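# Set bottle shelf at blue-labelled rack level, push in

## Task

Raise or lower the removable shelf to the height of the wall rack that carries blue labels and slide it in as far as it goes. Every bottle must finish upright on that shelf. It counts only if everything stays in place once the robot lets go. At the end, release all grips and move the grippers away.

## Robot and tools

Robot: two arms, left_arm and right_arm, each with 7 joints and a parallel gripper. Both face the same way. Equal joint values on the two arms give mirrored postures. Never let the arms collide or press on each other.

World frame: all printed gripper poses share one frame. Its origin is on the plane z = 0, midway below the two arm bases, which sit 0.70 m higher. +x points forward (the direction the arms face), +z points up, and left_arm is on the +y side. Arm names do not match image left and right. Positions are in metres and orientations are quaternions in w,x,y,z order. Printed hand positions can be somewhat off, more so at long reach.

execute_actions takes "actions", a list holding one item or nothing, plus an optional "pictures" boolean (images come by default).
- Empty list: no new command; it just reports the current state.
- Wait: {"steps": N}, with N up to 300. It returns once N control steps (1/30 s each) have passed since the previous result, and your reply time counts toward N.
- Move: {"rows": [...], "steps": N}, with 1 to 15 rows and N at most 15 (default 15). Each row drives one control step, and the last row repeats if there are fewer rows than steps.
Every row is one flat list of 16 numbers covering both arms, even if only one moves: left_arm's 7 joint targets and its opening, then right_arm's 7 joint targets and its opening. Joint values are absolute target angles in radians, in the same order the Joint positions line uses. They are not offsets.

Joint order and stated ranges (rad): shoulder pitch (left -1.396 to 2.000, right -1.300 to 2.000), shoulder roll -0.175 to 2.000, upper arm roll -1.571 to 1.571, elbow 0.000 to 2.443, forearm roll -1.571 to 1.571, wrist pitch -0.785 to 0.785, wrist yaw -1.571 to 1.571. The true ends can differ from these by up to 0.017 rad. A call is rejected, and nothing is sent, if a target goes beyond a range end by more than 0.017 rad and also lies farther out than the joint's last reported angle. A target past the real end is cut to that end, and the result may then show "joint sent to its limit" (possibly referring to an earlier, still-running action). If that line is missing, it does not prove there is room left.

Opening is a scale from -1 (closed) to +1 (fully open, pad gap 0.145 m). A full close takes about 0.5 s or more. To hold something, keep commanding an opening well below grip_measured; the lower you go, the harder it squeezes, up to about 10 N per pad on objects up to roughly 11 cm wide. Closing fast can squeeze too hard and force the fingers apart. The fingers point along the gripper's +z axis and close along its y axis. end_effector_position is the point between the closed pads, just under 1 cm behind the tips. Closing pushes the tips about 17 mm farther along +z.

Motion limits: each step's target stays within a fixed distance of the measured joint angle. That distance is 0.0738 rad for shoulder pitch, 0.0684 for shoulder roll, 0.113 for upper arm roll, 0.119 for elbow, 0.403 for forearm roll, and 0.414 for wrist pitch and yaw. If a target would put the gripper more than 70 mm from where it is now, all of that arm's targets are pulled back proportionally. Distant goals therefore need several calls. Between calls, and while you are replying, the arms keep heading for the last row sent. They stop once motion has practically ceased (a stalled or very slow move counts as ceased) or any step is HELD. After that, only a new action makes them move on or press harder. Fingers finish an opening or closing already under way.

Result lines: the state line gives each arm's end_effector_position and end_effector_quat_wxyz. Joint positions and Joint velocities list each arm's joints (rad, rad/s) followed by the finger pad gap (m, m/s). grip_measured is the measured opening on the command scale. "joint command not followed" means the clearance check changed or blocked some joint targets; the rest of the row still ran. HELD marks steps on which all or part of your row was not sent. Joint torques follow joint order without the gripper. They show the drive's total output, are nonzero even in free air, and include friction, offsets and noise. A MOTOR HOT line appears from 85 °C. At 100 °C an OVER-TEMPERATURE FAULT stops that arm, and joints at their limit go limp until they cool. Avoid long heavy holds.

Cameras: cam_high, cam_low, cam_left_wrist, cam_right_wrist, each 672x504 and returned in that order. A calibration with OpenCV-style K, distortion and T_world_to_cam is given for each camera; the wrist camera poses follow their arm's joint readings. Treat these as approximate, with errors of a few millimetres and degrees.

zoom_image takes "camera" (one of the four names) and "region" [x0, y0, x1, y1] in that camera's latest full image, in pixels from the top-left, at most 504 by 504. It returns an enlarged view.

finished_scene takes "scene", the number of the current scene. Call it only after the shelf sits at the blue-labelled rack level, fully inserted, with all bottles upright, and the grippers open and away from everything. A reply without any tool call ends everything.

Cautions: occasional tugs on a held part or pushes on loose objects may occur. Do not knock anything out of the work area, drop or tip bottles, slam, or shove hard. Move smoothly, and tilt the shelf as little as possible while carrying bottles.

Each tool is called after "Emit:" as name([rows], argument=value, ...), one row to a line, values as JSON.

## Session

Emit:
execute_actions(actions=[])

Scene clock: 0.00 s of 6000.00 s.
left_arm: end_effector_position=(+0.2680, +0.1589, +0.4411) grip_measured=+1.00 end_effector_quat_wxyz=(-0.006, +0.716, +0.008, +0.698) | right_arm: end_effector_position=(+0.2731, -0.1538, +0.4455) grip_measured=+1.00 end_effector_quat_wxyz=(-0.002, +0.711, -0.003, +0.704)
Joint positions: left_arm=[-0.445  0.333 -0.276  1.793  0.187 -0.276 -0.361  0.145] | right_arm=[-0.423  0.327 -0.282  1.791  0.185 -0.271 -0.347  0.145]
Joint velocities: left_arm=[ 0.011 -0.011 -0.007 -0.017 -0.007 -0.022 -0.022 -0.   ] | right_arm=[-0.055 -0.055  0.017  0.007  0.007 -0.066  0.007  0.   ]
Joint torques (N m, as the arm reports them, + toward a larger angle): no reading

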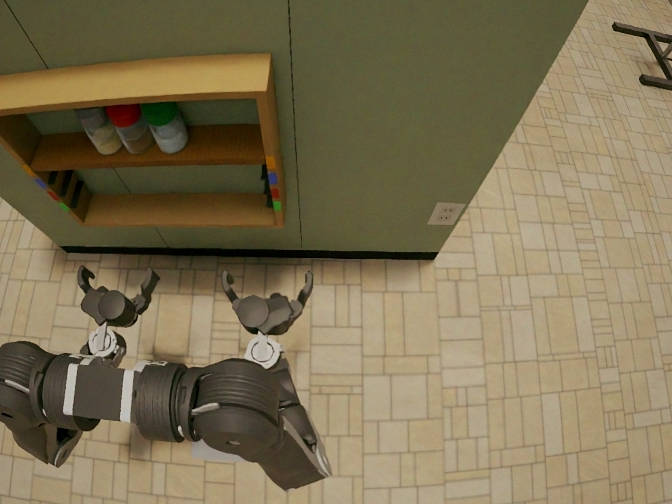

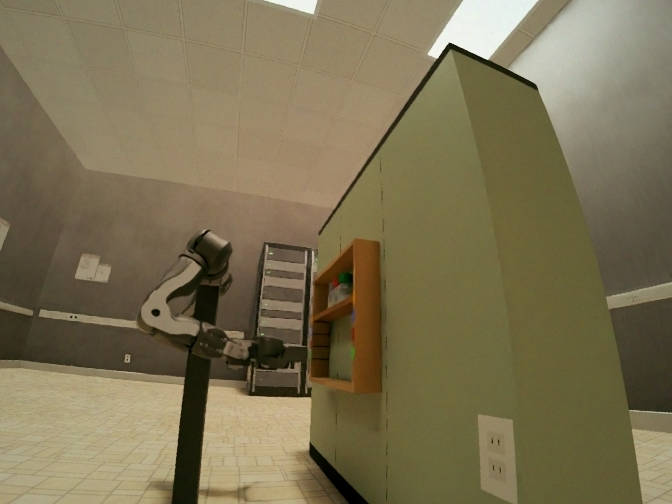

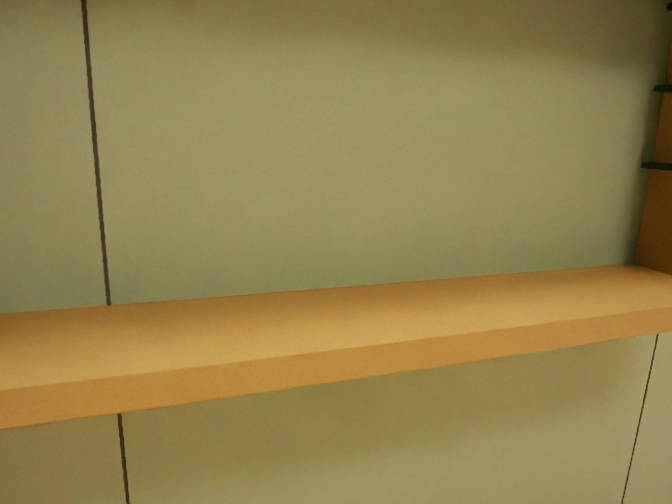

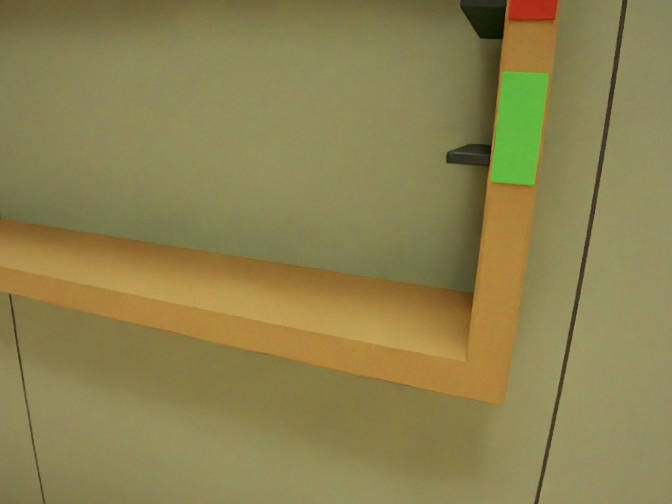

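Emit:
zoom_image(camera="cam_high", region=[0, 40, 300, 260])

Emit:
zoom_image(camera="cam_low", region=[290, 220, 410, 400])

Region (0, 40, 300, 260) of cam_high's 672x504 image, scaled by 1.680, with more detail than that image has; it fills the top 370 rows of this view, and the rest is white.

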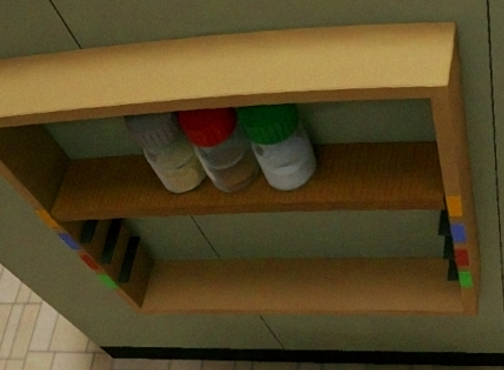

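Region (290, 220, 410, 400) of cam_low's 672x504 image, scaled by 2.800, with more detail than that image has.

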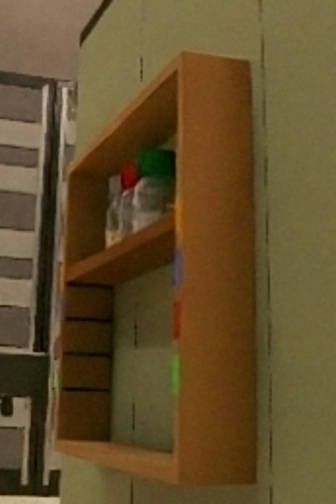

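Emit:
execute_actions([
  {"rows": [[-0.4245,0.3441,-0.2356,1.8122,0.1092,-0.2585,-0.3061,0.0,-0.3879,0.3052,-0.2990,1.8138,0.2569,-0.2828,-0.3730,0.0],[-0.4039,0.3553,-0.1953,1.8313,0.0314,-0.2411,-0.2513,0.0,-0.3528,0.2834,-0.3160,1.8366,0.3288,-0.2946,-0.3990,0.0],[-0.3834,0.3664,-0.1549,1.8505,-0.0464,-0.2236,-0.1964,0.0,-0.3176,0.2616,-0.3330,1.8594,0.4007,-0.3063,-0.4250,0.0],[-0.3628,0.3775,-0.1145,1.8697,-0.1242,-0.2061,-0.1415,0.0,-0.2825,0.2398,-0.3500,1.8823,0.4725,-0.3181,-0.4509,0.0],[-0.3423,0.3887,-0.0742,1.8888,-0.2020,-0.1887,-0.0867,0.0,-0.2474,0.2180,-0.3670,1.9051,0.5444,-0.3299,-0.4769,0.0],[-0.3217,0.3998,-0.0338,1.9080,-0.2798,-0.1712,-0.0318,0.0,-0.2123,0.1962,-0.3840,1.9279,0.6163,-0.3417,-0.5029,0.0],[-0.3012,0.4109,0.0066,1.9272,-0.3576,-0.1537,0.0231,0.0,-0.1772,0.1744,-0.4010,1.9507,0.6882,-0.3535,-0.5289,0.0],[-0.2806,0.4221,0.0469,1.9463,-0.4353,-0.1363,0.0779,0.0,-0.1420,0.1526,-0.4181,1.9735,0.7601,-0.3652,-0.5549,0.0],[-0.2601,0.4332,0.0873,1.9655,-0.5131,-0.1188,0.1328,0.0,-0.1069,0.1308,-0.4351,1.9963,0.8320,-0.3770,-0.5809,0.0],[-0.2395,0.4443,0.1277,1.9847,-0.5909,-0.1013,0.1877,0.0,-0.0718,0.1090,-0.4521,2.0191,0.9039,-0.3888,-0.6069,0.0],[-0.2190,0.4555,0.1680,2.0038,-0.6687,-0.0839,0.2425,0.0,-0.0367,0.0872,-0.4691,2.0419,0.9758,-0.4006,-0.6329,0.0],[-0.1984,0.4666,0.2084,2.0230,-0.7465,-0.0664,0.2974,0.0,-0.0016,0.0654,-0.4861,2.0648,1.0476,-0.4124,-0.6588,0.0],[-0.1779,0.4777,0.2488,2.0422,-0.8243,-0.0489,0.3523,0.0,0.0336,0.0436,-0.5031,2.0876,1.1195,-0.4241,-0.6848,0.0],[-0.1573,0.4889,0.2891,2.0613,-0.9021,-0.0315,0.4071,0.0,0.0687,0.0218,-0.5201,2.1104,1.1914,-0.4359,-0.7108,0.0],[-0.1368,0.5,0.3295,2.0805,-0.9799,-0.0140,0.4620,0.0,0.1038,0.0,-0.5371,2.1332,1.2633,-0.4477,-0.7368,0.0]], "steps": 15},
], pictures=false)

Scene clock: 22.10 s of 6000.00 s.
left_arm: end_effector_position=(+0.3304, +0.2530, +0.6113) grip_measured=+0.00 end_effector_quat_wxyz=(+0.480, -0.487, +0.479, -0.551) | right_arm: end_effector_position=(+0.3311, -0.0654, +0.6173) grip_measured=+0.00 end_effector_quat_wxyz=(+0.485, -0.493, +0.476, -0.543)
Joint positions: left_arm=[-0.139  0.498  0.322  2.074 -0.888 -0.039  0.389  0.076] | right_arm=[ 0.1    0.002 -0.533  2.124  1.179 -0.431 -0.701  0.076]
Joint velocities: left_arm=[ 0.495  0.341  1.121  0.457 -1.985  0.623  1.136 -0.   ] | right_arm=[ 0.912 -0.626 -0.481  0.574  1.663 -0.227 -0.564  0.   ]
Joint torques (N m, as the arm reports them, + toward a larger angle): left_arm=[ 2.03  3.57  1.27  4.85  0.08 -0.11 -0.06] | right_arm=[ 2.08 -0.99  0.22  3.82 -0.27 -0.14  0.22]
Steps of this call (steps 1 to 90: nothing new was sent; then 18.60 s passed at rest; steps 91 to 105: all 15 steps of this action). Readings (joint positions):
91: left_arm=[-0.442 0.334 -0.257 1.798 0.154 -0.266 -0.337] | right_arm=[-0.411 0.318 -0.290 1.794 0.216 -0.273 -0.358]
92: left_arm=[-0.426 0.345 -0.217 1.814 0.099 -0.252 -0.297] | right_arm=[-0.376 0.293 -0.308 1.808 0.269 -0.275 -0.378]
94: left_arm=[-0.357 0.380 -0.114 1.863 -0.038 -0.225 -0.208] | right_arm=[-0.279 0.235 -0.351 1.875 0.394 -0.297 -0.416]
98: left_arm=[-0.287 0.418 0.036 1.939 -0.344 -0.163 0.006] | right_arm=[-0.149 0.155 -0.413 1.961 0.676 -0.349 -0.520]
105: the state above

Emit:
execute_actions(actions=[])

Scene clock: 30.40 s of 6000.00 s.
left_arm: end_effector_position=(+0.3301, +0.2623, +0.6044) grip_measured=+0.00 end_effector_quat_wxyz=(+0.501, -0.497, +0.499, -0.503) | right_arm: end_effector_position=(+0.3305, -0.0584, +0.6091) grip_measured=+0.00 end_effector_quat_wxyz=(+0.499, -0.502, +0.498, -0.501)
Joint positions: left_arm=[-0.137  0.499  0.329  2.083 -0.978 -0.016  0.455  0.076] | right_arm=[ 0.102  0.002 -0.537  2.131  1.262 -0.445 -0.733  0.076]
Joint velocities: left_arm=[ 0.055  0.033 -0.002  0.007 -0.007 -0.022 -0.007 -0.   ] | right_arm=[ 0.033 -0.055 -0.002 -0.002  0.007  0.081 -0.037 -0.   ]
Joint torques (N m, as the arm reports them, + toward a larger angle): left_arm=[ 2.95  4.08  2.03  3.87 -0.05  0.07 -0.22] | right_arm=[ 3.45 -2.37  0.22  3.55 -0.14 -0.01  0.33]
Steps of this call (steps 1 to 30: the robot went on to your last target; steps 31 to 90: nothing new was sent; then 5.30 s passed at rest). Readings (joint positions):
1: left_arm=[-0.126 0.509 0.344 2.084 -0.934 -0.024 0.414] | right_arm=[0.120 -0.010 -0.542 2.139 1.219 -0.434 -0.710]
2: left_arm=[-0.125 0.510 0.342 2.085 -0.957 -0.018 0.427] | right_arm=[0.117 -0.007 -0.541 2.143 1.237 -0.439 -0.714]
4: left_arm=[-0.139 0.499 0.329 2.083 -0.972 -0.017 0.450] | right_arm=[0.098 0.002 -0.537 2.132 1.257 -0.444 -0.730]
8: left_arm=[-0.137 0.499 0.329 2.083 -0.978 -0.016 0.455] | right_arm=[0.102 0.002 -0.537 2.131 1.262 -0.445 -0.733]
90: the state above
All arms were judged still, so your last target was given up. Only a new action makes them travel on or press farther. Fingers that are still opening or closing keep moving.
camera_calibration (this result's frames):
cam_left_wrist: T_world_to_cam=[[-0.325195, -0.0264954, -0.945276, 0.681132], [-0.239388, 0.969354, 0.0551842, -0.205151], [0.914845, 0.244234, -0.321571, -0.120603], [0, 0, 0, 1]] pos_world=[0.282723, 0.246366, 0.616396]
cam_right_wrist: T_world_to_cam=[[0.370059, -0.0484259, -0.927745, 0.443918], [-0.247544, 0.957396, -0.148714, 0.230934], [0.895421, 0.28469, 0.342306, -0.438309], [0, 0, 0, 1]] pos_world=[0.285361, -0.0748161, 0.596221]

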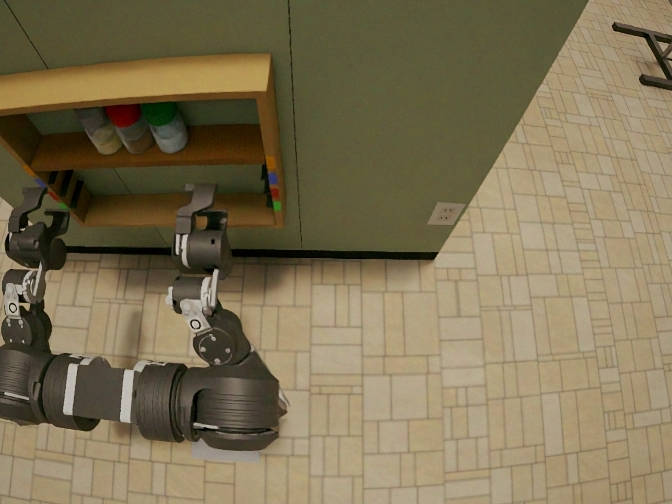

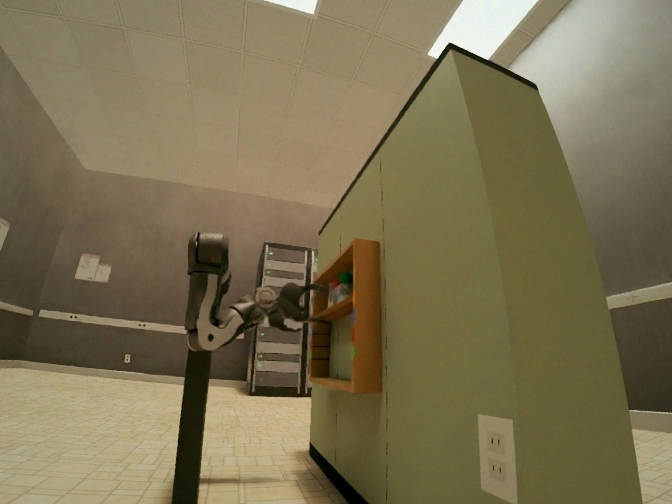

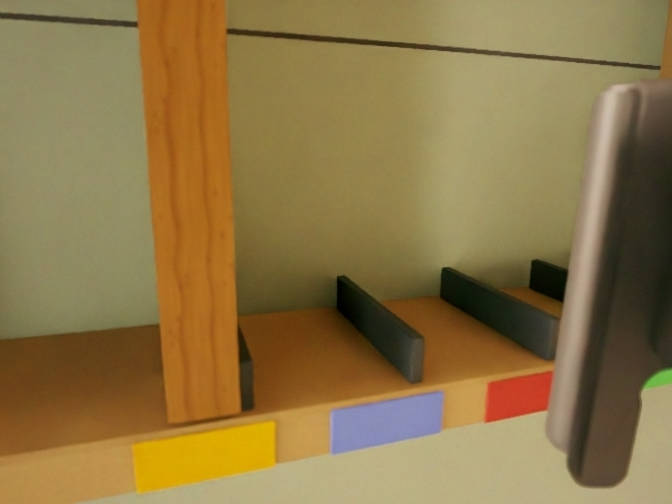

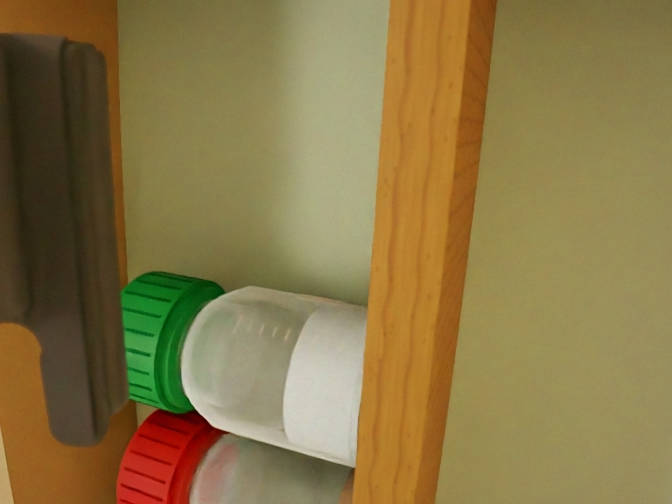

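Emit:
execute_actions([
  {"rows": [[-0.1172,0.5,0.3205,2.0676,-0.9839,-0.014,0.4663,0.0,0.1196,0.0,-0.5332,2.1199,1.2718,-0.4477,-0.7373,0.0],[-0.0976,0.5,0.3115,2.0547,-0.9879,-0.014,0.4706,0.0,0.1353,0.0,-0.5292,2.1065,1.2802,-0.4477,-0.7377,0.0],[-0.0781,0.5,0.3024,2.0418,-0.9919,-0.014,0.4750,0.0,0.1511,0.0,-0.5253,2.0932,1.2887,-0.4477,-0.7382,0.0],[-0.0585,0.5,0.2934,2.0289,-0.9959,-0.014,0.4793,0.0,0.1668,0.0,-0.5213,2.0799,1.2972,-0.4477,-0.7386,0.0],[-0.0389,0.5,0.2844,2.0160,-0.9999,-0.014,0.4836,0.0,0.1826,0.0,-0.5174,2.0665,1.3056,-0.4477,-0.7391,0.0],[-0.0193,0.5,0.2754,2.0032,-1.0040,-0.014,0.4879,0.0,0.1983,0.0,-0.5135,2.0532,1.3141,-0.4477,-0.7396,0.0],[0.0003,0.5,0.2664,1.9903,-1.0080,-0.014,0.4922,0.0,0.2141,0.0,-0.5095,2.0399,1.3226,-0.4477,-0.7400,0.0],[0.0199,0.5,0.2574,1.9774,-1.0120,-0.014,0.4965,0.0,0.2299,0.0,-0.5056,2.0265,1.3310,-0.4477,-0.7405,0.0],[0.0394,0.5,0.2484,1.9645,-1.0160,-0.014,0.5009,0.0,0.2456,0.0,-0.5016,2.0132,1.3395,-0.4477,-0.7409,0.0],[0.0590,0.5,0.2393,1.9516,-1.0200,-0.014,0.5052,0.0,0.2614,0.0,-0.4977,1.9999,1.3480,-0.4477,-0.7414,0.0],[0.0786,0.5,0.2303,1.9387,-1.0240,-0.014,0.5095,0.0,0.2771,0.0,-0.4937,1.9865,1.3564,-0.4477,-0.7418,0.0],[0.0982,0.5,0.2213,1.9258,-1.0280,-0.014,0.5138,0.0,0.2929,0.0,-0.4898,1.9732,1.3649,-0.4477,-0.7423,0.0]], "steps": 15},
])

Scene clock: 43.97 s of 6000.00 s.
left_arm: end_effector_position=(+0.3704, +0.2632, +0.6153) grip_measured=+0.00 end_effector_quat_wxyz=(+0.503, -0.496, +0.497, -0.504) | right_arm: end_effector_position=(+0.3706, -0.0590, +0.6199) grip_measured=+0.00 end_effector_quat_wxyz=(+0.500, -0.499, +0.498, -0.503)
Joint positions: left_arm=[ 0.101  0.5    0.223  1.927 -1.025 -0.016  0.505  0.076] | right_arm=[ 0.294  0.001 -0.489  1.972  1.362 -0.447 -0.738  0.076]
Joint velocities: left_arm=[-0.011 -0.011 -0.007 -0.012  0.007  0.037  0.095 -0.   ] | right_arm=[-0.033 -0.055 -0.002 -0.022  0.081 -0.022  0.007 -0.   ]
Joint torques (N m, as the arm reports them, + toward a larger angle): left_arm=[ 3.76  3.66  1.65  3.88 -0.04  0.07 -0.24] | right_arm=[ 3.94 -1.95  0.38  3.21 -0.17  0.04  0.34]
Steps of this call (steps 1 to 90: nothing new was sent; then 10.07 s passed at rest; steps 91 to 105: all 15 steps of this action). Readings (joint positions):
91: left_arm=[-0.126 0.499 0.325 2.075 -0.980 -0.016 0.458] | right_arm=[0.109 0.002 -0.537 2.126 1.266 -0.445 -0.733]
92: left_arm=[-0.101 0.499 0.316 2.060 -0.983 -0.016 0.461] | right_arm=[0.127 0.001 -0.534 2.112 1.272 -0.446 -0.734]
94: left_arm=[-0.057 0.500 0.298 2.035 -0.990 -0.016 0.467] | right_arm=[0.166 0.001 -0.523 2.084 1.287 -0.446 -0.734]
98: left_arm=[0.018 0.500 0.262 1.982 -1.005 -0.016 0.485] | right_arm=[0.225 0.001 -0.509 2.030 1.321 -0.447 -0.737]
105: the state above
camera_calibration (this result's frames):
cam_left_wrist: T_world_to_cam=[[-0.319888, -0.0271195, -0.947067, 0.70381], [-0.241389, 0.968937, 0.0537877, -0.195239], [0.916189, 0.245818, -0.316498, -0.158223], [0, 0, 0, 1]] pos_world=[0.322975, 0.247155, 0.626979]
cam_right_wrist: T_world_to_cam=[[0.37494, -0.0474614, -0.925834, 0.436142], [-0.243842, 0.958473, -0.147885, 0.241317], [0.894406, 0.281205, 0.347797, -0.48101], [0, 0, 0, 1]] pos_world=[0.325535, -0.0753334, 0.606776]

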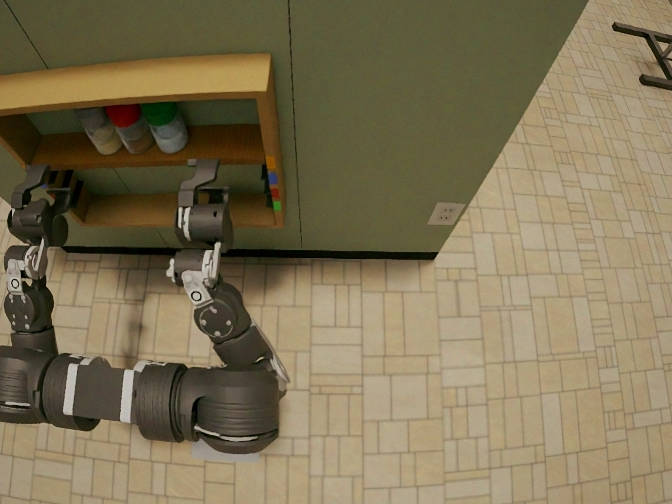

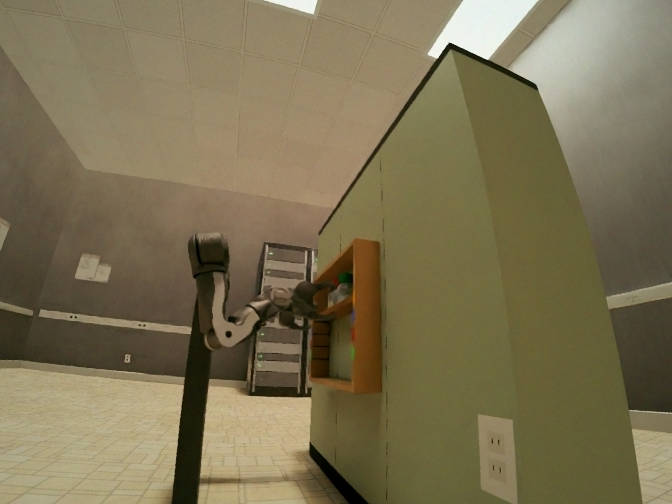

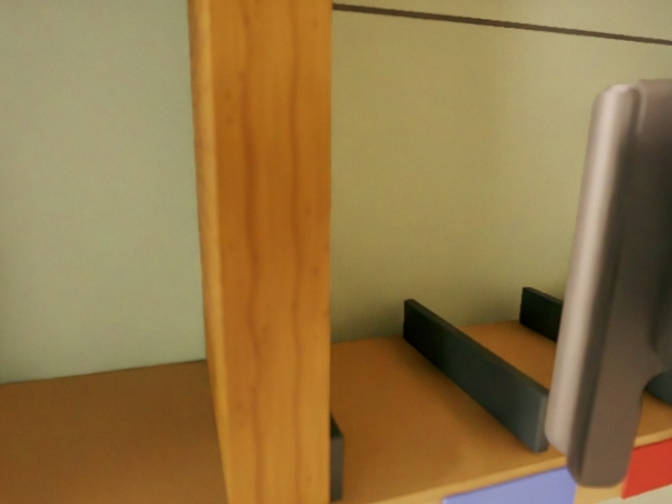

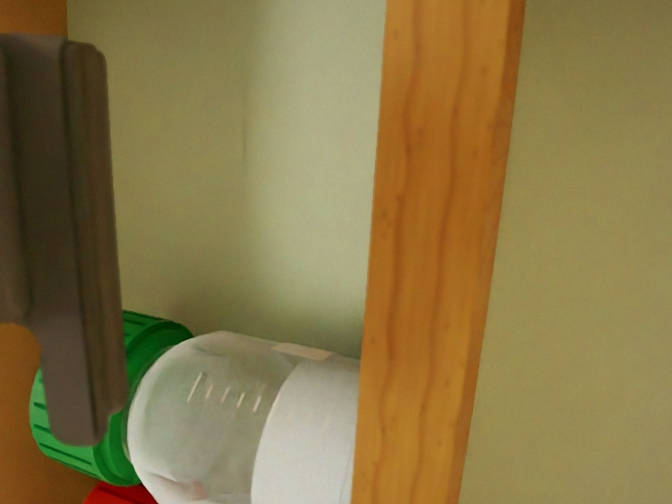

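Emit:
execute_actions([
  {"rows": [[0.1153,0.5,0.2113,1.9089,-1.0307,-0.014,0.5114,0.0,0.3056,0.0,-0.4871,1.9557,1.3742,-0.4477,-0.7354,0.0],[0.1323,0.5,0.2012,1.8921,-1.0335,-0.014,0.5090,0.0,0.3183,0.0,-0.4845,1.9382,1.3835,-0.4477,-0.7286,0.0],[0.1494,0.5,0.1912,1.8752,-1.0362,-0.014,0.5067,0.0,0.3311,0.0,-0.4818,1.9208,1.3928,-0.4477,-0.7217,0.0],[0.1665,0.5,0.1812,1.8584,-1.0389,-0.014,0.5043,0.0,0.3438,0.0,-0.4792,1.9033,1.4021,-0.4477,-0.7148,0.0],[0.1835,0.5,0.1711,1.8415,-1.0417,-0.014,0.5019,0.0,0.3565,0.0,-0.4765,1.8858,1.4114,-0.4477,-0.7080,0.0],[0.2006,0.5,0.1611,1.8247,-1.0444,-0.014,0.4995,0.0,0.3692,0.0,-0.4738,1.8683,1.4207,-0.4477,-0.7011,0.0],[0.2177,0.5,0.1511,1.8078,-1.0471,-0.014,0.4972,0.0,0.3820,0.0,-0.4712,1.8509,1.4299,-0.4477,-0.6942,0.0],[0.2348,0.5,0.1411,1.7910,-1.0498,-0.014,0.4948,0.0,0.3947,0.0,-0.4685,1.8334,1.4392,-0.4477,-0.6873,0.0],[0.2518,0.5,0.1310,1.7741,-1.0526,-0.014,0.4924,0.0,0.4074,0.0,-0.4658,1.8159,1.4485,-0.4477,-0.6805,0.0],[0.2689,0.5,0.1210,1.7573,-1.0553,-0.014,0.4900,0.0,0.4201,0.0,-0.4632,1.7984,1.4578,-0.4477,-0.6736,0.0],[0.2860,0.5,0.1110,1.7404,-1.0580,-0.014,0.4877,0.0,0.4329,0.0,-0.4605,1.7810,1.4671,-0.4477,-0.6667,0.0],[0.3030,0.5,0.1009,1.7236,-1.0608,-0.014,0.4853,0.0,0.4456,0.0,-0.4579,1.7635,1.4764,-0.4477,-0.6599,0.0],[0.3201,0.5,0.0909,1.7067,-1.0635,-0.014,0.4829,0.0,0.4583,0.0,-0.4552,1.7460,1.4857,-0.4477,-0.6530,0.0]], "steps": 15},
])

Scene clock: 52.20 s of 6000.00 s.
left_arm: end_effector_position=(+0.4156, +0.2635, +0.6168) grip_measured=+0.00 end_effector_quat_wxyz=(+0.500, -0.499, +0.500, -0.501) | right_arm: end_effector_position=(+0.4156, -0.0591, +0.6175) grip_measured=+0.00 end_effector_quat_wxyz=(+0.496, -0.502, +0.502, -0.500)
Joint positions: left_arm=[ 0.325  0.501  0.092  1.708 -1.061 -0.016  0.488  0.076] | right_arm=[ 0.459  0.    -0.455  1.744  1.482 -0.448 -0.662  0.076]
Joint velocities: left_arm=[-0.033 -0.143 -0.002 -0.002  0.037 -0.095  0.022  0.   ] | right_arm=[ 0.011 -0.033 -0.007 -0.002  0.11   0.007  0.037 -0.   ]
Joint torques (N m, as the arm reports them, + toward a larger angle): left_arm=[ 5.18  3.48  1.66  4.2  -0.07  0.05 -0.53] | right_arm=[ 4.96 -1.64  0.7   3.46 -0.16  0.08  0.6 ]
Steps of this call (steps 1 to 15: the robot went on to your last target; steps 16 to 90: nothing new was sent; then 4.73 s passed at rest; steps 91 to 105: all 15 steps of this action). Readings (joint positions):
91: left_arm=[0.109 0.500 0.218 1.918 -1.027 -0.016 0.507] | right_arm=[0.298 0.001 -0.489 1.965 1.367 -0.447 -0.738]
92: left_arm=[0.128 0.500 0.206 1.898 -1.030 -0.016 0.507] | right_arm=[0.311 0.001 -0.489 1.945 1.374 -0.447 -0.736]
94: left_arm=[0.166 0.501 0.186 1.864 -1.034 -0.016 0.506] | right_arm=[0.339 0.001 -0.482 1.907 1.392 -0.447 -0.729]
98: left_arm=[0.233 0.501 0.145 1.797 -1.045 -0.016 0.502] | right_arm=[0.390 0.000 -0.472 1.838 1.427 -0.447 -0.702]
105: the state above
camera_calibration (this result's frames):
cam_left_wrist: T_world_to_cam=[[-0.331577, -0.0267298, -0.943049, 0.722033], [-0.24121, 0.968777, 0.0573507, -0.186909], [0.912071, 0.246489, -0.327672, -0.190735], [0, 0, 0, 1]] pos_world=[0.36829, 0.247387, 0.629134]
cam_right_wrist: T_world_to_cam=[[0.362249, -0.047976, -0.930846, 0.425347], [-0.244964, 0.958667, -0.14474, 0.250476], [0.899316, 0.280456, 0.335524, -0.514923], [0, 0, 0, 1]] pos_world=[0.370355, -0.0753038, 0.604956]

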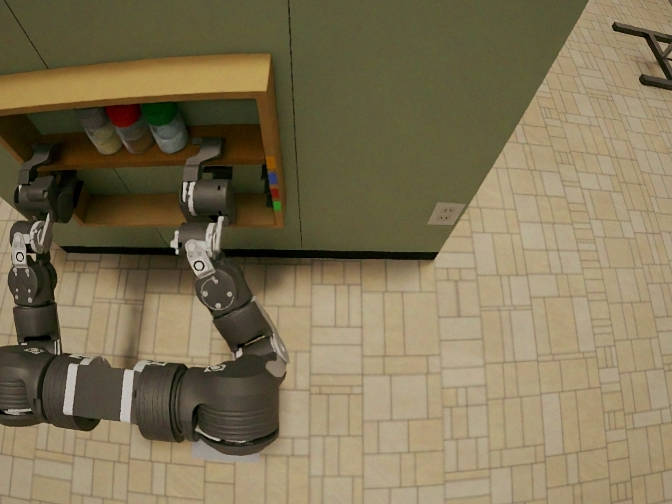

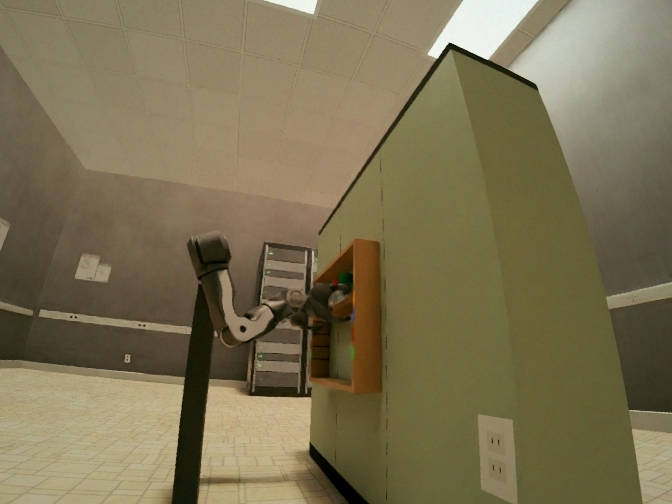

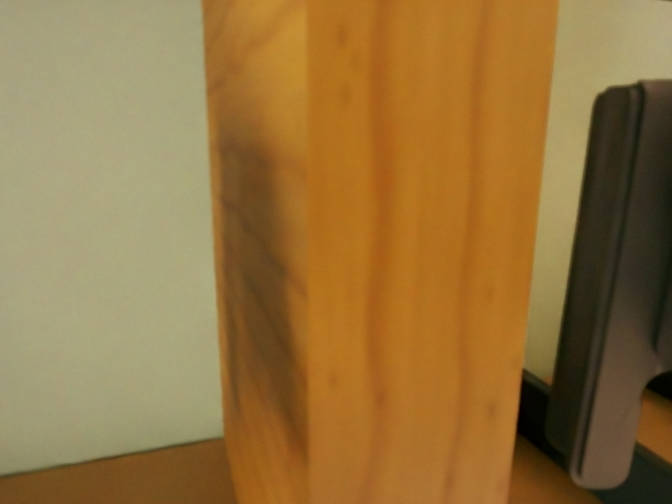

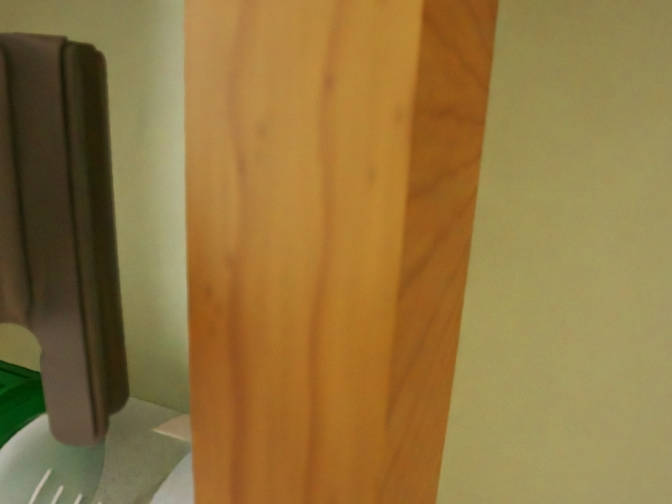

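Emit:
execute_actions([
  {"rows": [[0.3226,0.5,0.0919,1.7084,-1.0633,-0.014,0.4874,-0.2,0.4583,0.0,-0.4552,1.7460,1.4857,-0.4477,-0.6530,-0.2],[0.3251,0.5,0.0928,1.7101,-1.0632,-0.014,0.4918,-0.4,0.4583,0.0,-0.4552,1.7460,1.4857,-0.4477,-0.6530,-0.4],[0.3251,0.5,0.0928,1.7101,-1.0632,-0.014,0.4918,-0.55,0.4583,0.0,-0.4552,1.7460,1.4857,-0.4477,-0.6530,-0.55],[0.3251,0.5,0.0928,1.7101,-1.0632,-0.014,0.4918,-0.62,0.4583,0.0,-0.4552,1.7460,1.4857,-0.4477,-0.6530,-0.62],[0.3251,0.5,0.0928,1.7101,-1.0632,-0.014,0.4918,-0.66,0.4583,0.0,-0.4552,1.7460,1.4857,-0.4477,-0.6530,-0.66],[0.3251,0.5,0.0928,1.7101,-1.0632,-0.014,0.4918,-0.69,0.4583,0.0,-0.4552,1.7460,1.4857,-0.4477,-0.6530,-0.69],[0.3251,0.5,0.0928,1.7101,-1.0632,-0.014,0.4918,-0.71,0.4583,0.0,-0.4552,1.7460,1.4857,-0.4477,-0.6530,-0.71]], "steps": 12},
], pictures=false)

Scene clock: 56.10 s of 6000.00 s.
left_arm: end_effector_position=(+0.4155, +0.2635, +0.6159) grip_measured=-0.71 end_effector_quat_wxyz=(+0.499, -0.500, +0.501, -0.499) | right_arm: end_effector_position=(+0.4156, -0.0588, +0.6188) grip_measured=-0.71 end_effector_quat_wxyz=(+0.499, -0.500, +0.500, -0.500)
Joint positions: left_arm=[ 0.324  0.501  0.092  1.708 -1.062 -0.016  0.492  0.022] | right_arm=[ 0.459  0.    -0.455  1.745  1.484 -0.448 -0.654  0.022]
Joint velocities: left_arm=[ 0.055 -0.011  0.012 -0.002  0.022 -0.022  0.022  0.   ] | right_arm=[-0.033 -0.033  0.012  0.007 -0.125 -0.007  0.037  0.   ]
Joint torques (N m, as the arm reports them, + toward a larger angle): left_arm=[ 6.56  3.51  1.92  5.1  -0.01  0.07 -0.42] | right_arm=[ 4.87 -1.76  0.59  3.41 -0.15  0.08  0.46]
Steps of this call (steps 1 to 15: the robot went on to your last target; steps 16 to 90: nothing new was sent; then 0.50 s passed at rest; steps 91 to 102: all 12 steps of this action). Readings (joint positions):
91: left_arm=[0.324 0.501 0.092 1.708 -1.062 -0.016 0.488] | right_arm=[0.459 0.000 -0.455 1.744 1.485 -0.448 -0.659]
92: left_arm=[0.324 0.501 0.092 1.708 -1.062 -0.016 0.488] | right_arm=[0.459 0.000 -0.455 1.744 1.485 -0.448 -0.659]
94: left_arm=[0.324 0.501 0.092 1.708 -1.062 -0.016 0.488] | right_arm=[0.459 0.000 -0.455 1.744 1.485 -0.448 -0.659]
98: left_arm=[0.324 0.501 0.092 1.708 -1.062 -0.016 0.492] | right_arm=[0.459 0.000 -0.455 1.745 1.484 -0.448 -0.654]
102: the state above

Emit:
execute_actions([
  {"rows": [[0.3251,0.5,0.0928,1.7101,-1.0632,-0.014,0.4918,-0.76,0.4583,0.0,-0.4552,1.7460,1.4857,-0.4477,-0.6530,-0.76],[0.3251,0.5,0.0928,1.7101,-1.0632,-0.014,0.4918,-0.82,0.4583,0.0,-0.4552,1.7460,1.4857,-0.4477,-0.6530,-0.82],[0.3251,0.5,0.0928,1.7101,-1.0632,-0.014,0.4918,-0.9,0.4583,0.0,-0.4552,1.7460,1.4857,-0.4477,-0.6530,-0.9],[0.3251,0.5,0.0928,1.7101,-1.0632,-0.014,0.4918,-1.0,0.4583,0.0,-0.4552,1.7460,1.4857,-0.4477,-0.6530,-1.0]], "steps": 10},
], pictures=false)

Scene clock: 57.60 s of 6000.00 s.
left_arm: end_effector_position=(+0.4154, +0.2636, +0.6144) grip_measured=-0.76 end_effector_quat_wxyz=(+0.496, -0.504, +0.501, -0.499) | right_arm: end_effector_position=(+0.4155, -0.0588, +0.6203) grip_measured=-0.76 end_effector_quat_wxyz=(+0.501, -0.498, +0.499, -0.502)
Joint positions: left_arm=[ 0.323  0.501  0.092  1.708 -1.057 -0.012  0.498  0.018] | right_arm=[ 0.46   0.    -0.455  1.746  1.485 -0.448 -0.649  0.018]
Joint velocities: left_arm=[ 0.011 -0.077  0.002  0.002 -0.022 -0.095 -0.066  0.   ] | right_arm=[-0.033 -0.077  0.022 -0.002  0.007 -0.051 -0.022 -0.   ]
Joint torques (N m, as the arm reports them, + toward a larger angle): left_arm=[ 6.78  3.65  1.87  5.09 -0.16 -0.05 -0.52] | right_arm=[ 4.83 -1.67  0.61  3.03 -0.16  0.12  0.36]
Steps of this call (steps 1 to 15: the robot went on to your last target; steps 16 to 35: nothing new was sent; steps 36 to 45: all 10 steps of this action). Readings (joint positions):
36: left_arm=[0.323 0.501 0.092 1.708 -1.061 -0.015 0.497] | right_arm=[0.460 0.000 -0.455 1.746 1.484 -0.448 -0.650]
37: left_arm=[0.323 0.501 0.092 1.708 -1.059 -0.014 0.498] | right_arm=[0.460 0.000 -0.455 1.746 1.484 -0.448 -0.649]
39: left_arm=[0.323 0.501 0.092 1.708 -1.057 -0.012 0.498] | right_arm=[0.460 0.000 -0.455 1.746 1.485 -0.448 -0.649]
43: left_arm=[0.323 0.501 0.092 1.708 -1.057 -0.012 0.498] | right_arm=[0.460 0.000 -0.455 1.746 1.485 -0.448 -0.649]
45: the state above

Emit:
execute_actions([
  {"rows": [[0.3279,0.5,0.0934,1.7126,-1.0631,-0.014,0.4903,-1,0.4634,0.0,-0.4554,1.7500,1.4847,-0.4477,-0.6543,-1],[0.3307,0.5,0.0940,1.7150,-1.0630,-0.014,0.4889,-1,0.4686,0.0,-0.4556,1.7540,1.4837,-0.4477,-0.6557,-1],[0.3335,0.5,0.0946,1.7175,-1.0629,-0.014,0.4874,-1,0.4737,0.0,-0.4558,1.7580,1.4827,-0.4477,-0.6570,-1],[0.3363,0.5,0.0953,1.7199,-1.0628,-0.014,0.4859,-1,0.4789,0.0,-0.4560,1.7620,1.4818,-0.4477,-0.6583,-1],[0.3391,0.5,0.0959,1.7224,-1.0626,-0.014,0.4844,-1,0.4840,0.0,-0.4561,1.7659,1.4808,-0.4477,-0.6596,-1],[0.3419,0.5,0.0965,1.7248,-1.0625,-0.014,0.4830,-1,0.4891,0.0,-0.4563,1.7699,1.4798,-0.4477,-0.6610,-1],[0.3447,0.5,0.0971,1.7273,-1.0624,-0.014,0.4815,-1,0.4943,0.0,-0.4565,1.7739,1.4788,-0.4477,-0.6623,-1],[0.3475,0.5,0.0977,1.7297,-1.0623,-0.014,0.4800,-1,0.4994,0.0,-0.4567,1.7779,1.4778,-0.4477,-0.6636,-1]], "steps": 13},
], pictures=false)

Scene clock: 71.63 s of 6000.00 s.
left_arm: end_effector_position=(+0.4155, +0.2629, +0.6250) grip_measured=-0.76 end_effector_quat_wxyz=(+0.503, -0.498, +0.496, -0.504) | right_arm: end_effector_position=(+0.4151, -0.0593, +0.6284) grip_measured=-0.76 end_effector_quat_wxyz=(+0.503, -0.497, +0.503, -0.497)
Joint positions: left_arm=[ 0.341  0.5    0.095  1.721 -1.06  -0.008  0.504  0.018] | right_arm=[ 0.484  0.002 -0.455  1.764  1.49  -0.454 -0.694  0.018]
Joint velocities: left_arm=[-0.055 -0.011 -0.002  0.027  0.007  0.051  0.066  0.   ] | right_arm=[-0.055  0.011 -0.002  0.002  0.081  0.022 -0.051 -0.   ]
Joint torques (N m, as the arm reports them, + toward a larger angle): left_arm=[ 8.31  3.56  2.38  6.36 -0.02 -0.18 -1.  ] | right_arm=[ 7.98 -2.2   0.3   5.52 -0.52  0.27  1.29]
Steps of this call (steps 1 to 15: the robot went on to your last target; steps 16 to 90: nothing new was sent; then 10.60 s passed at rest; steps 91 to 103: all 13 steps of this action). Readings (joint positions):
91: left_arm=[0.323 0.501 0.092 1.708 -1.056 -0.012 0.498] | right_arm=[0.460 0.000 -0.455 1.746 1.485 -0.448 -0.649]
92: left_arm=[0.324 0.501 0.092 1.708 -1.056 -0.012 0.498] | right_arm=[0.461 0.000 -0.455 1.747 1.485 -0.448 -0.652]
94: left_arm=[0.326 0.500 0.092 1.708 -1.056 -0.011 0.501] | right_arm=[0.466 0.000 -0.455 1.750 1.486 -0.449 -0.664]
98: left_arm=[0.337 0.500 0.093 1.717 -1.059 -0.008 0.504] | right_arm=[0.480 0.002 -0.455 1.759 1.490 -0.453 -0.691]
103: the state above

Emit:
execute_actions([
  {"rows": [[0.3322,0.5,0.1074,1.7457,-1.0595,-0.014,0.4843,-1,0.4882,0.0,-0.4594,1.7941,1.4690,-0.4477,-0.6710,-1],[0.3170,0.5,0.1171,1.7616,-1.0568,-0.014,0.4886,-1,0.4771,0.0,-0.4620,1.8102,1.4603,-0.4477,-0.6784,-1],[0.3017,0.5,0.1267,1.7776,-1.0540,-0.014,0.4929,-1,0.4659,0.0,-0.4647,1.8264,1.4515,-0.4477,-0.6857,-1],[0.2864,0.5,0.1364,1.7935,-1.0512,-0.014,0.4972,-1,0.4548,0.0,-0.4673,1.8426,1.4427,-0.4477,-0.6931,-1],[0.2712,0.5,0.1461,1.8095,-1.0484,-0.014,0.5015,-1,0.4436,0.0,-0.4700,1.8587,1.4339,-0.4477,-0.7005,-1],[0.2559,0.5,0.1558,1.8254,-1.0457,-0.014,0.5058,-1,0.4325,0.0,-0.4726,1.8749,1.4252,-0.4477,-0.7079,-1],[0.2407,0.5,0.1655,1.8414,-1.0429,-0.014,0.5101,-1,0.4213,0.0,-0.4753,1.8910,1.4164,-0.4477,-0.7153,-1],[0.2254,0.5,0.1751,1.8574,-1.0401,-0.014,0.5144,-1,0.4101,0.0,-0.4779,1.9072,1.4076,-0.4477,-0.7226,-1],[0.2101,0.5,0.1848,1.8733,-1.0374,-0.014,0.5187,-1,0.3990,0.0,-0.4806,1.9234,1.3989,-0.4477,-0.7300,-1],[0.1949,0.5,0.1945,1.8893,-1.0346,-0.014,0.5230,-1,0.3878,0.0,-0.4832,1.9395,1.3901,-0.4477,-0.7374,-1],[0.1796,0.5,0.2042,1.9052,-1.0318,-0.014,0.5273,-1,0.3767,0.0,-0.4859,1.9557,1.3813,-0.4477,-0.7448,-1],[0.1643,0.5,0.2138,1.9212,-1.0290,-0.014,0.5316,-1,0.3655,0.0,-0.4885,1.9719,1.3725,-0.4477,-0.7521,-1],[0.1491,0.5,0.2235,1.9371,-1.0263,-0.014,0.5359,-1,0.3544,0.0,-0.4912,1.9880,1.3638,-0.4477,-0.7595,-1],[0.1338,0.5,0.2332,1.9531,-1.0235,-0.014,0.5402,-1,0.3432,0.0,-0.4938,2.0042,1.3550,-0.4477,-0.7669,-1]], "steps": 15},
], pictures=false)

Scene clock: 75.37 s of 6000.00 s.
left_arm: end_effector_position=(+0.3699, +0.2637, +0.6243) grip_measured=-0.76 end_effector_quat_wxyz=(+0.503, -0.499, +0.495, -0.503) | right_arm: end_effector_position=(+0.3704, -0.0585, +0.6279) grip_measured=-0.76 end_effector_quat_wxyz=(+0.502, -0.500, +0.503, -0.495)
Joint positions: left_arm=[ 0.126  0.5    0.232  1.948 -1.023 -0.006  0.553  0.018] | right_arm=[ 0.328  0.003 -0.492  1.991  1.371 -0.452 -0.797  0.018]
Joint velocities: left_arm=[-0.033 -0.011 -0.002 -0.012  0.051 -0.007  0.081 -0.   ] | right_arm=[ 0.055 -0.033 -0.017  0.022 -0.154  0.007 -0.022  0.   ]
Joint torques (N m, as the arm reports them, + toward a larger angle): left_arm=[ 6.63  3.82  1.97  5.35 -0.04 -0.25 -0.75] | right_arm=[ 7.01 -2.43  0.3   5.13 -0.46  0.22  1.32]
Steps of this call (steps 1 to 15: the robot went on to your last target; steps 16 to 90: nothing new was sent; then 0.23 s passed at rest; steps 91 to 105: all 15 steps of this action). Readings (joint positions):
91: left_arm=[0.333 0.500 0.099 1.729 -1.060 -0.008 0.505] | right_arm=[0.481 0.002 -0.455 1.771 1.488 -0.454 -0.698]
92: left_arm=[0.316 0.500 0.110 1.748 -1.058 -0.008 0.506] | right_arm=[0.470 0.003 -0.457 1.788 1.482 -0.454 -0.704]
94: left_arm=[0.283 0.500 0.133 1.782 -1.054 -0.008 0.511] | right_arm=[0.444 0.003 -0.464 1.824 1.464 -0.454 -0.716]
98: left_arm=[0.223 0.500 0.170 1.845 -1.043 -0.007 0.528] | right_arm=[0.400 0.003 -0.474 1.887 1.429 -0.454 -0.747]
105: the state above

Emit:
execute_actions([
  {"rows": [[0.1151,0.5,0.2448,1.9686,-1.0178,-0.014,0.5401,-1,0.3298,0.0,-0.4993,2.0201,1.3442,-0.4477,-0.7721,-1],[0.0964,0.5,0.2563,1.9840,-1.0122,-0.014,0.5401,-1,0.3163,0.0,-0.5048,2.0360,1.3334,-0.4477,-0.7773,-1],[0.0777,0.5,0.2679,1.9995,-1.0065,-0.014,0.5400,-1,0.3029,0.0,-0.5103,2.0519,1.3226,-0.4477,-0.7824,-1],[0.0590,0.5,0.2794,2.0150,-1.0009,-0.014,0.5400,-1,0.2894,0.0,-0.5159,2.0678,1.3117,-0.4477,-0.7876,-1],[0.0403,0.5,0.2910,2.0304,-0.9952,-0.014,0.5399,-1,0.2760,0.0,-0.5214,2.0837,1.3009,-0.4477,-0.7928,-1],[0.0216,0.5,0.3025,2.0459,-0.9896,-0.014,0.5399,-1,0.2625,0.0,-0.5269,2.0996,1.2901,-0.4477,-0.7980,-1],[0.0029,0.5,0.3141,2.0613,-0.9839,-0.014,0.5398,-1,0.2491,0.0,-0.5324,2.1155,1.2793,-0.4477,-0.8032,-1],[-0.0157,0.5,0.3257,2.0768,-0.9782,-0.014,0.5397,-1,0.2357,0.0,-0.5379,2.1313,1.2685,-0.4477,-0.8083,-1],[-0.0344,0.5,0.3372,2.0923,-0.9726,-0.014,0.5397,-1,0.2222,0.0,-0.5434,2.1472,1.2577,-0.4477,-0.8135,-1],[-0.0531,0.5,0.3488,2.1077,-0.9669,-0.014,0.5396,-1,0.2088,0.0,-0.5489,2.1631,1.2469,-0.4477,-0.8187,-1],[-0.0718,0.5,0.3603,2.1232,-0.9613,-0.014,0.5396,-1,0.1953,0.0,-0.5545,2.1790,1.2360,-0.4477,-0.8239,-1],[-0.0905,0.5,0.3719,2.1387,-0.9556,-0.014,0.5395,-1,0.1819,0.0,-0.5600,2.1949,1.2252,-0.4477,-0.8290,-1],[-0.1092,0.5,0.3834,2.1541,-0.9500,-0.014,0.5395,-1,0.1684,0.0,-0.5655,2.2108,1.2144,-0.4477,-0.8342,-1],[-0.1279,0.5,0.3950,2.1696,-0.9443,-0.014,0.5394,-1,0.1550,0.0,-0.5710,2.2267,1.2036,-0.4477,-0.8394,-1]], "steps": 15},
], pictures=false)

Scene clock: 78.77 s of 6000.00 s.
left_arm: end_effector_position=(+0.3197, +0.2640, +0.6227) grip_measured=-0.76 end_effector_quat_wxyz=(+0.502, -0.502, +0.496, -0.500) | right_arm: end_effector_position=(+0.3200, -0.0579, +0.6259) grip_measured=-0.76 end_effector_quat_wxyz=(+0.500, -0.503, +0.504, -0.492)
Joint positions: left_arm=[-0.136  0.5    0.395  2.165 -0.946 -0.004  0.56   0.018] | right_arm=[ 0.139  0.004 -0.57   2.214  1.22  -0.45  -0.874  0.018]
Joint velocities: left_arm=[ 0.099 -0.077 -0.002 -0.012  0.051  0.066 -0.022 -0.002] | right_arm=[ 0.011 -0.011 -0.002  0.032 -0.125  0.007  0.022  0.   ]
Joint torques (N m, as the arm reports them, + toward a larger angle): left_arm=[ 4.92  3.86  1.83  5.19 -0.03 -0.31 -0.94] | right_arm=[ 5.69 -2.5   0.08  4.82 -0.44  0.2   1.43]
Steps of this call (steps 1 to 15: the robot went on to your last target; steps 16 to 87: nothing new was sent; steps 88 to 102: all 15 steps of this action). Readings (joint positions):
88: left_arm=[0.119 0.500 0.237 1.955 -1.019 -0.006 0.558] | right_arm=[0.324 0.003 -0.494 1.997 1.364 -0.452 -0.803]
89: left_arm=[0.098 0.500 0.249 1.971 -1.015 -0.006 0.558] | right_arm=[0.310 0.004 -0.499 2.013 1.356 -0.452 -0.807]
91: left_arm=[0.056 0.500 0.274 2.004 -1.004 -0.006 0.559] | right_arm=[0.277 0.004 -0.512 2.049 1.333 -0.452 -0.817]
95: left_arm=[-0.017 0.500 0.320 2.066 -0.981 -0.006 0.560] | right_arm=[0.226 0.004 -0.533 2.112 1.289 -0.452 -0.838]
102: the state above

Emit:
execute_actions([
  {"rows": [[-0.1361,0.5,0.3889,2.1617,-0.9476,-0.014,0.5218,-1,0.1431,0.0,-0.5679,2.2191,1.2082,-0.4477,-0.8179,-1],[-0.1444,0.5,0.3827,2.1538,-0.9508,-0.014,0.5042,-1,0.1312,0.0,-0.5648,2.2115,1.2127,-0.4477,-0.7965,-1],[-0.1526,0.5,0.3766,2.1458,-0.9541,-0.014,0.4866,-1,0.1193,0.0,-0.5618,2.2039,1.2173,-0.4477,-0.7750,-1],[-0.1609,0.5,0.3704,2.1379,-0.9573,-0.014,0.4690,-1,0.1074,0.0,-0.5587,2.1962,1.2219,-0.4477,-0.7535,-1],[-0.1691,0.5,0.3643,2.1300,-0.9606,-0.014,0.4514,-1,0.0955,0.0,-0.5556,2.1886,1.2264,-0.4477,-0.7321,-1],[-0.1774,0.5,0.3581,2.1221,-0.9638,-0.014,0.4338,-1,0.0836,0.0,-0.5525,2.1810,1.2310,-0.4477,-0.7106,-1],[-0.1856,0.5,0.3520,2.1142,-0.9671,-0.014,0.4162,-1,0.0717,0.0,-0.5494,2.1734,1.2356,-0.4477,-0.6891,-1],[-0.1939,0.5,0.3458,2.1062,-0.9703,-0.014,0.3987,-1,0.0599,0.0,-0.5464,2.1658,1.2401,-0.4477,-0.6677,-1],[-0.2021,0.5,0.3397,2.0983,-0.9736,-0.014,0.3811,-1,0.0480,0.0,-0.5433,2.1582,1.2447,-0.4477,-0.6462,-1],[-0.2104,0.5,0.3335,2.0904,-0.9768,-0.014,0.3635,-1,0.0361,0.0,-0.5402,2.1506,1.2493,-0.4477,-0.6247,-1],[-0.2186,0.5,0.3274,2.0825,-0.9801,-0.014,0.3459,-1,0.0242,0.0,-0.5371,2.1430,1.2538,-0.4477,-0.6033,-1],[-0.2269,0.5,0.3212,2.0746,-0.9833,-0.014,0.3283,-1,0.0123,0.0,-0.5340,2.1353,1.2584,-0.4477,-0.5818,-1],[-0.2351,0.5,0.3151,2.0666,-0.9866,-0.014,0.3107,-1,0.0004,0.0,-0.5310,2.1277,1.2630,-0.4477,-0.5603,-1],[-0.2434,0.5,0.3089,2.0587,-0.9898,-0.014,0.2931,-1,-0.0115,0.0,-0.5279,2.1201,1.2675,-0.4477,-0.5389,-1],[-0.2516,0.5,0.3028,2.0508,-0.9931,-0.014,0.2755,-1,-0.0234,0.0,-0.5248,2.1125,1.2721,-0.4477,-0.5174,-1]], "steps": 15},
], pictures=false)

Scene clock: 93.77 s of 6000.00 s.
left_arm: end_effector_position=(+0.3206, +0.2637, +0.5729) grip_measured=-0.76 end_effector_quat_wxyz=(+0.493, -0.510, +0.501, -0.497) | right_arm: end_effector_position=(+0.3203, -0.0591, +0.5794) grip_measured=-0.76 end_effector_quat_wxyz=(+0.494, -0.505, +0.505, -0.496)
Joint positions: left_arm=[-0.254  0.499  0.305  2.05  -0.981 -0.005  0.328  0.018] | right_arm=[-0.032  0.003 -0.527  2.106  1.283 -0.449 -0.589  0.018]
Joint velocities: left_arm=[-0.165  0.011 -0.149 -0.208 -0.11   0.007 -0.403  0.002] | right_arm=[-0.231 -0.011  0.037 -0.208  0.11  -0.022  0.447 -0.001]
Joint torques (N m, as the arm reports them, + toward a larger angle): left_arm=[ 3.45  3.99  1.87  5.24 -0.19 -0.3  -1.19] | right_arm=[ 4.49 -2.51  0.22  4.84 -0.65  0.12  1.7 ]
Steps of this call (steps 1 to 15: the robot went on to your last target; steps 16 to 90: nothing new was sent; then 11.50 s passed at rest; steps 91 to 105: all 15 steps of this action). Readings (joint positions):
91: left_arm=[-0.136 0.500 0.393 2.163 -0.943 -0.004 0.554] | right_arm=[0.138 0.004 -0.570 2.213 1.216 -0.450 -0.868]
92: left_arm=[-0.142 0.500 0.388 2.157 -0.944 -0.004 0.540] | right_arm=[0.128 0.004 -0.567 2.209 1.217 -0.449 -0.852]
94: left_arm=[-0.163 0.500 0.373 2.138 -0.949 -0.004 0.511] | right_arm=[0.100 0.004 -0.560 2.192 1.226 -0.449 -0.816]
98: left_arm=[-0.197 0.499 0.348 2.105 -0.962 -0.004 0.454] | right_arm=[0.051 0.004 -0.549 2.159 1.249 -0.449 -0.741]
105: the state above

Emit:
execute_actions(actions=[])

Scene clock: 97.00 s of 6000.00 s.
left_arm: end_effector_position=(+0.3206, +0.2639, +0.5735) grip_measured=-0.76 end_effector_quat_wxyz=(+0.497, -0.506, +0.497, -0.500) | right_arm: end_effector_position=(+0.3204, -0.0588, +0.5801) grip_measured=-0.76 end_effector_quat_wxyz=(+0.498, -0.502, +0.501, -0.499)
Joint positions: left_arm=[-0.258  0.499  0.302  2.045 -0.985 -0.005  0.304  0.019] | right_arm=[-0.037  0.003 -0.526  2.1    1.288 -0.449 -0.563  0.018]
Joint velocities: left_arm=[-0.011 -0.077 -0.002 -0.012  0.022 -0.007 -0.007  0.   ] | right_arm=[-0.011  0.011 -0.017 -0.002 -0.051  0.051  0.007  0.   ]
Joint torques (N m, as the arm reports them, + toward a larger angle): left_arm=[ 3.77  4.14  2.16  5.9  -0.17 -0.25 -1.13] | right_arm=[ 4.9  -2.55  0.07  5.55 -0.63  0.13  1.69]
Steps of this call (steps 1 to 30: the robot went on to your last target; steps 31 to 90: nothing new was sent; then 0.23 s passed at rest). Readings (joint positions):
1: left_arm=[-0.259 0.499 0.302 2.046 -0.983 -0.005 0.321] | right_arm=[-0.039 0.003 -0.526 2.102 1.287 -0.449 -0.581]
2: left_arm=[-0.260 0.499 0.302 2.045 -0.985 -0.005 0.319] | right_arm=[-0.039 0.003 -0.526 2.100 1.289 -0.449 -0.577]
4: left_arm=[-0.258 0.499 0.302 2.045 -0.985 -0.005 0.309] | right_arm=[-0.038 0.003 -0.526 2.100 1.288 -0.449 -0.567]
8: left_arm=[-0.258 0.499 0.302 2.045 -0.985 -0.005 0.304] | right_arm=[-0.037 0.003 -0.526 2.100 1.288 -0.449 -0.563]
90: the state above
All arms were judged still, so your last target was given up. Only a new action makes them travel on or press farther. Fingers that are still opening or closing keep moving.
camera_calibration (this result's frames):
cam_left_wrist: T_world_to_cam=[[-0.338373, -0.0401741, -0.940154, 0.65376], [-0.247598, 0.967685, 0.0477631, -0.199963], [0.907854, 0.248942, -0.337386, -0.112125], [0, 0, 0, 1]] pos_world=[0.273498, 0.247678, 0.586356]
cam_right_wrist: T_world_to_cam=[[0.364712, -0.0440325, -0.930079, 0.424046], [-0.247732, 0.95829, -0.142512, 0.221084], [0.89756, 0.282386, 0.338591, -0.417895], [0, 0, 0, 1]] pos_world=[0.275201, -0.0751824, 0.567399]

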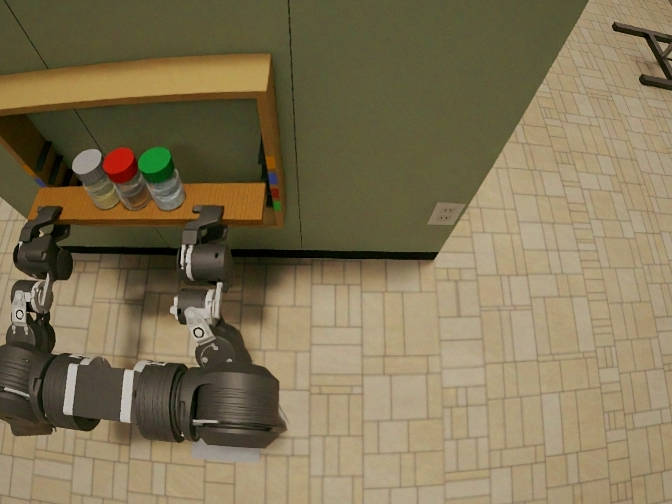

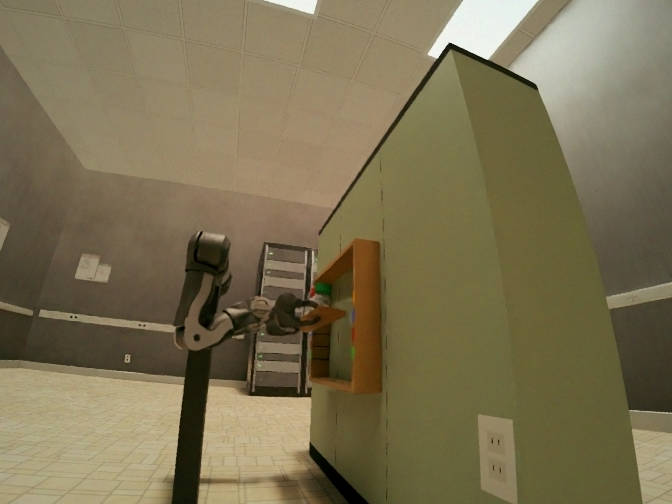

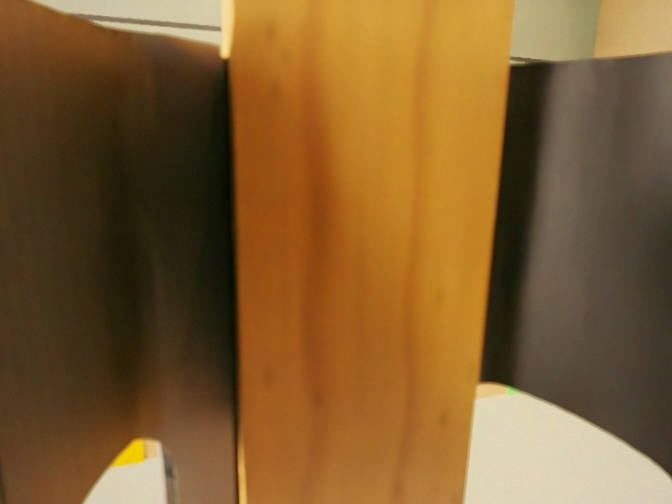

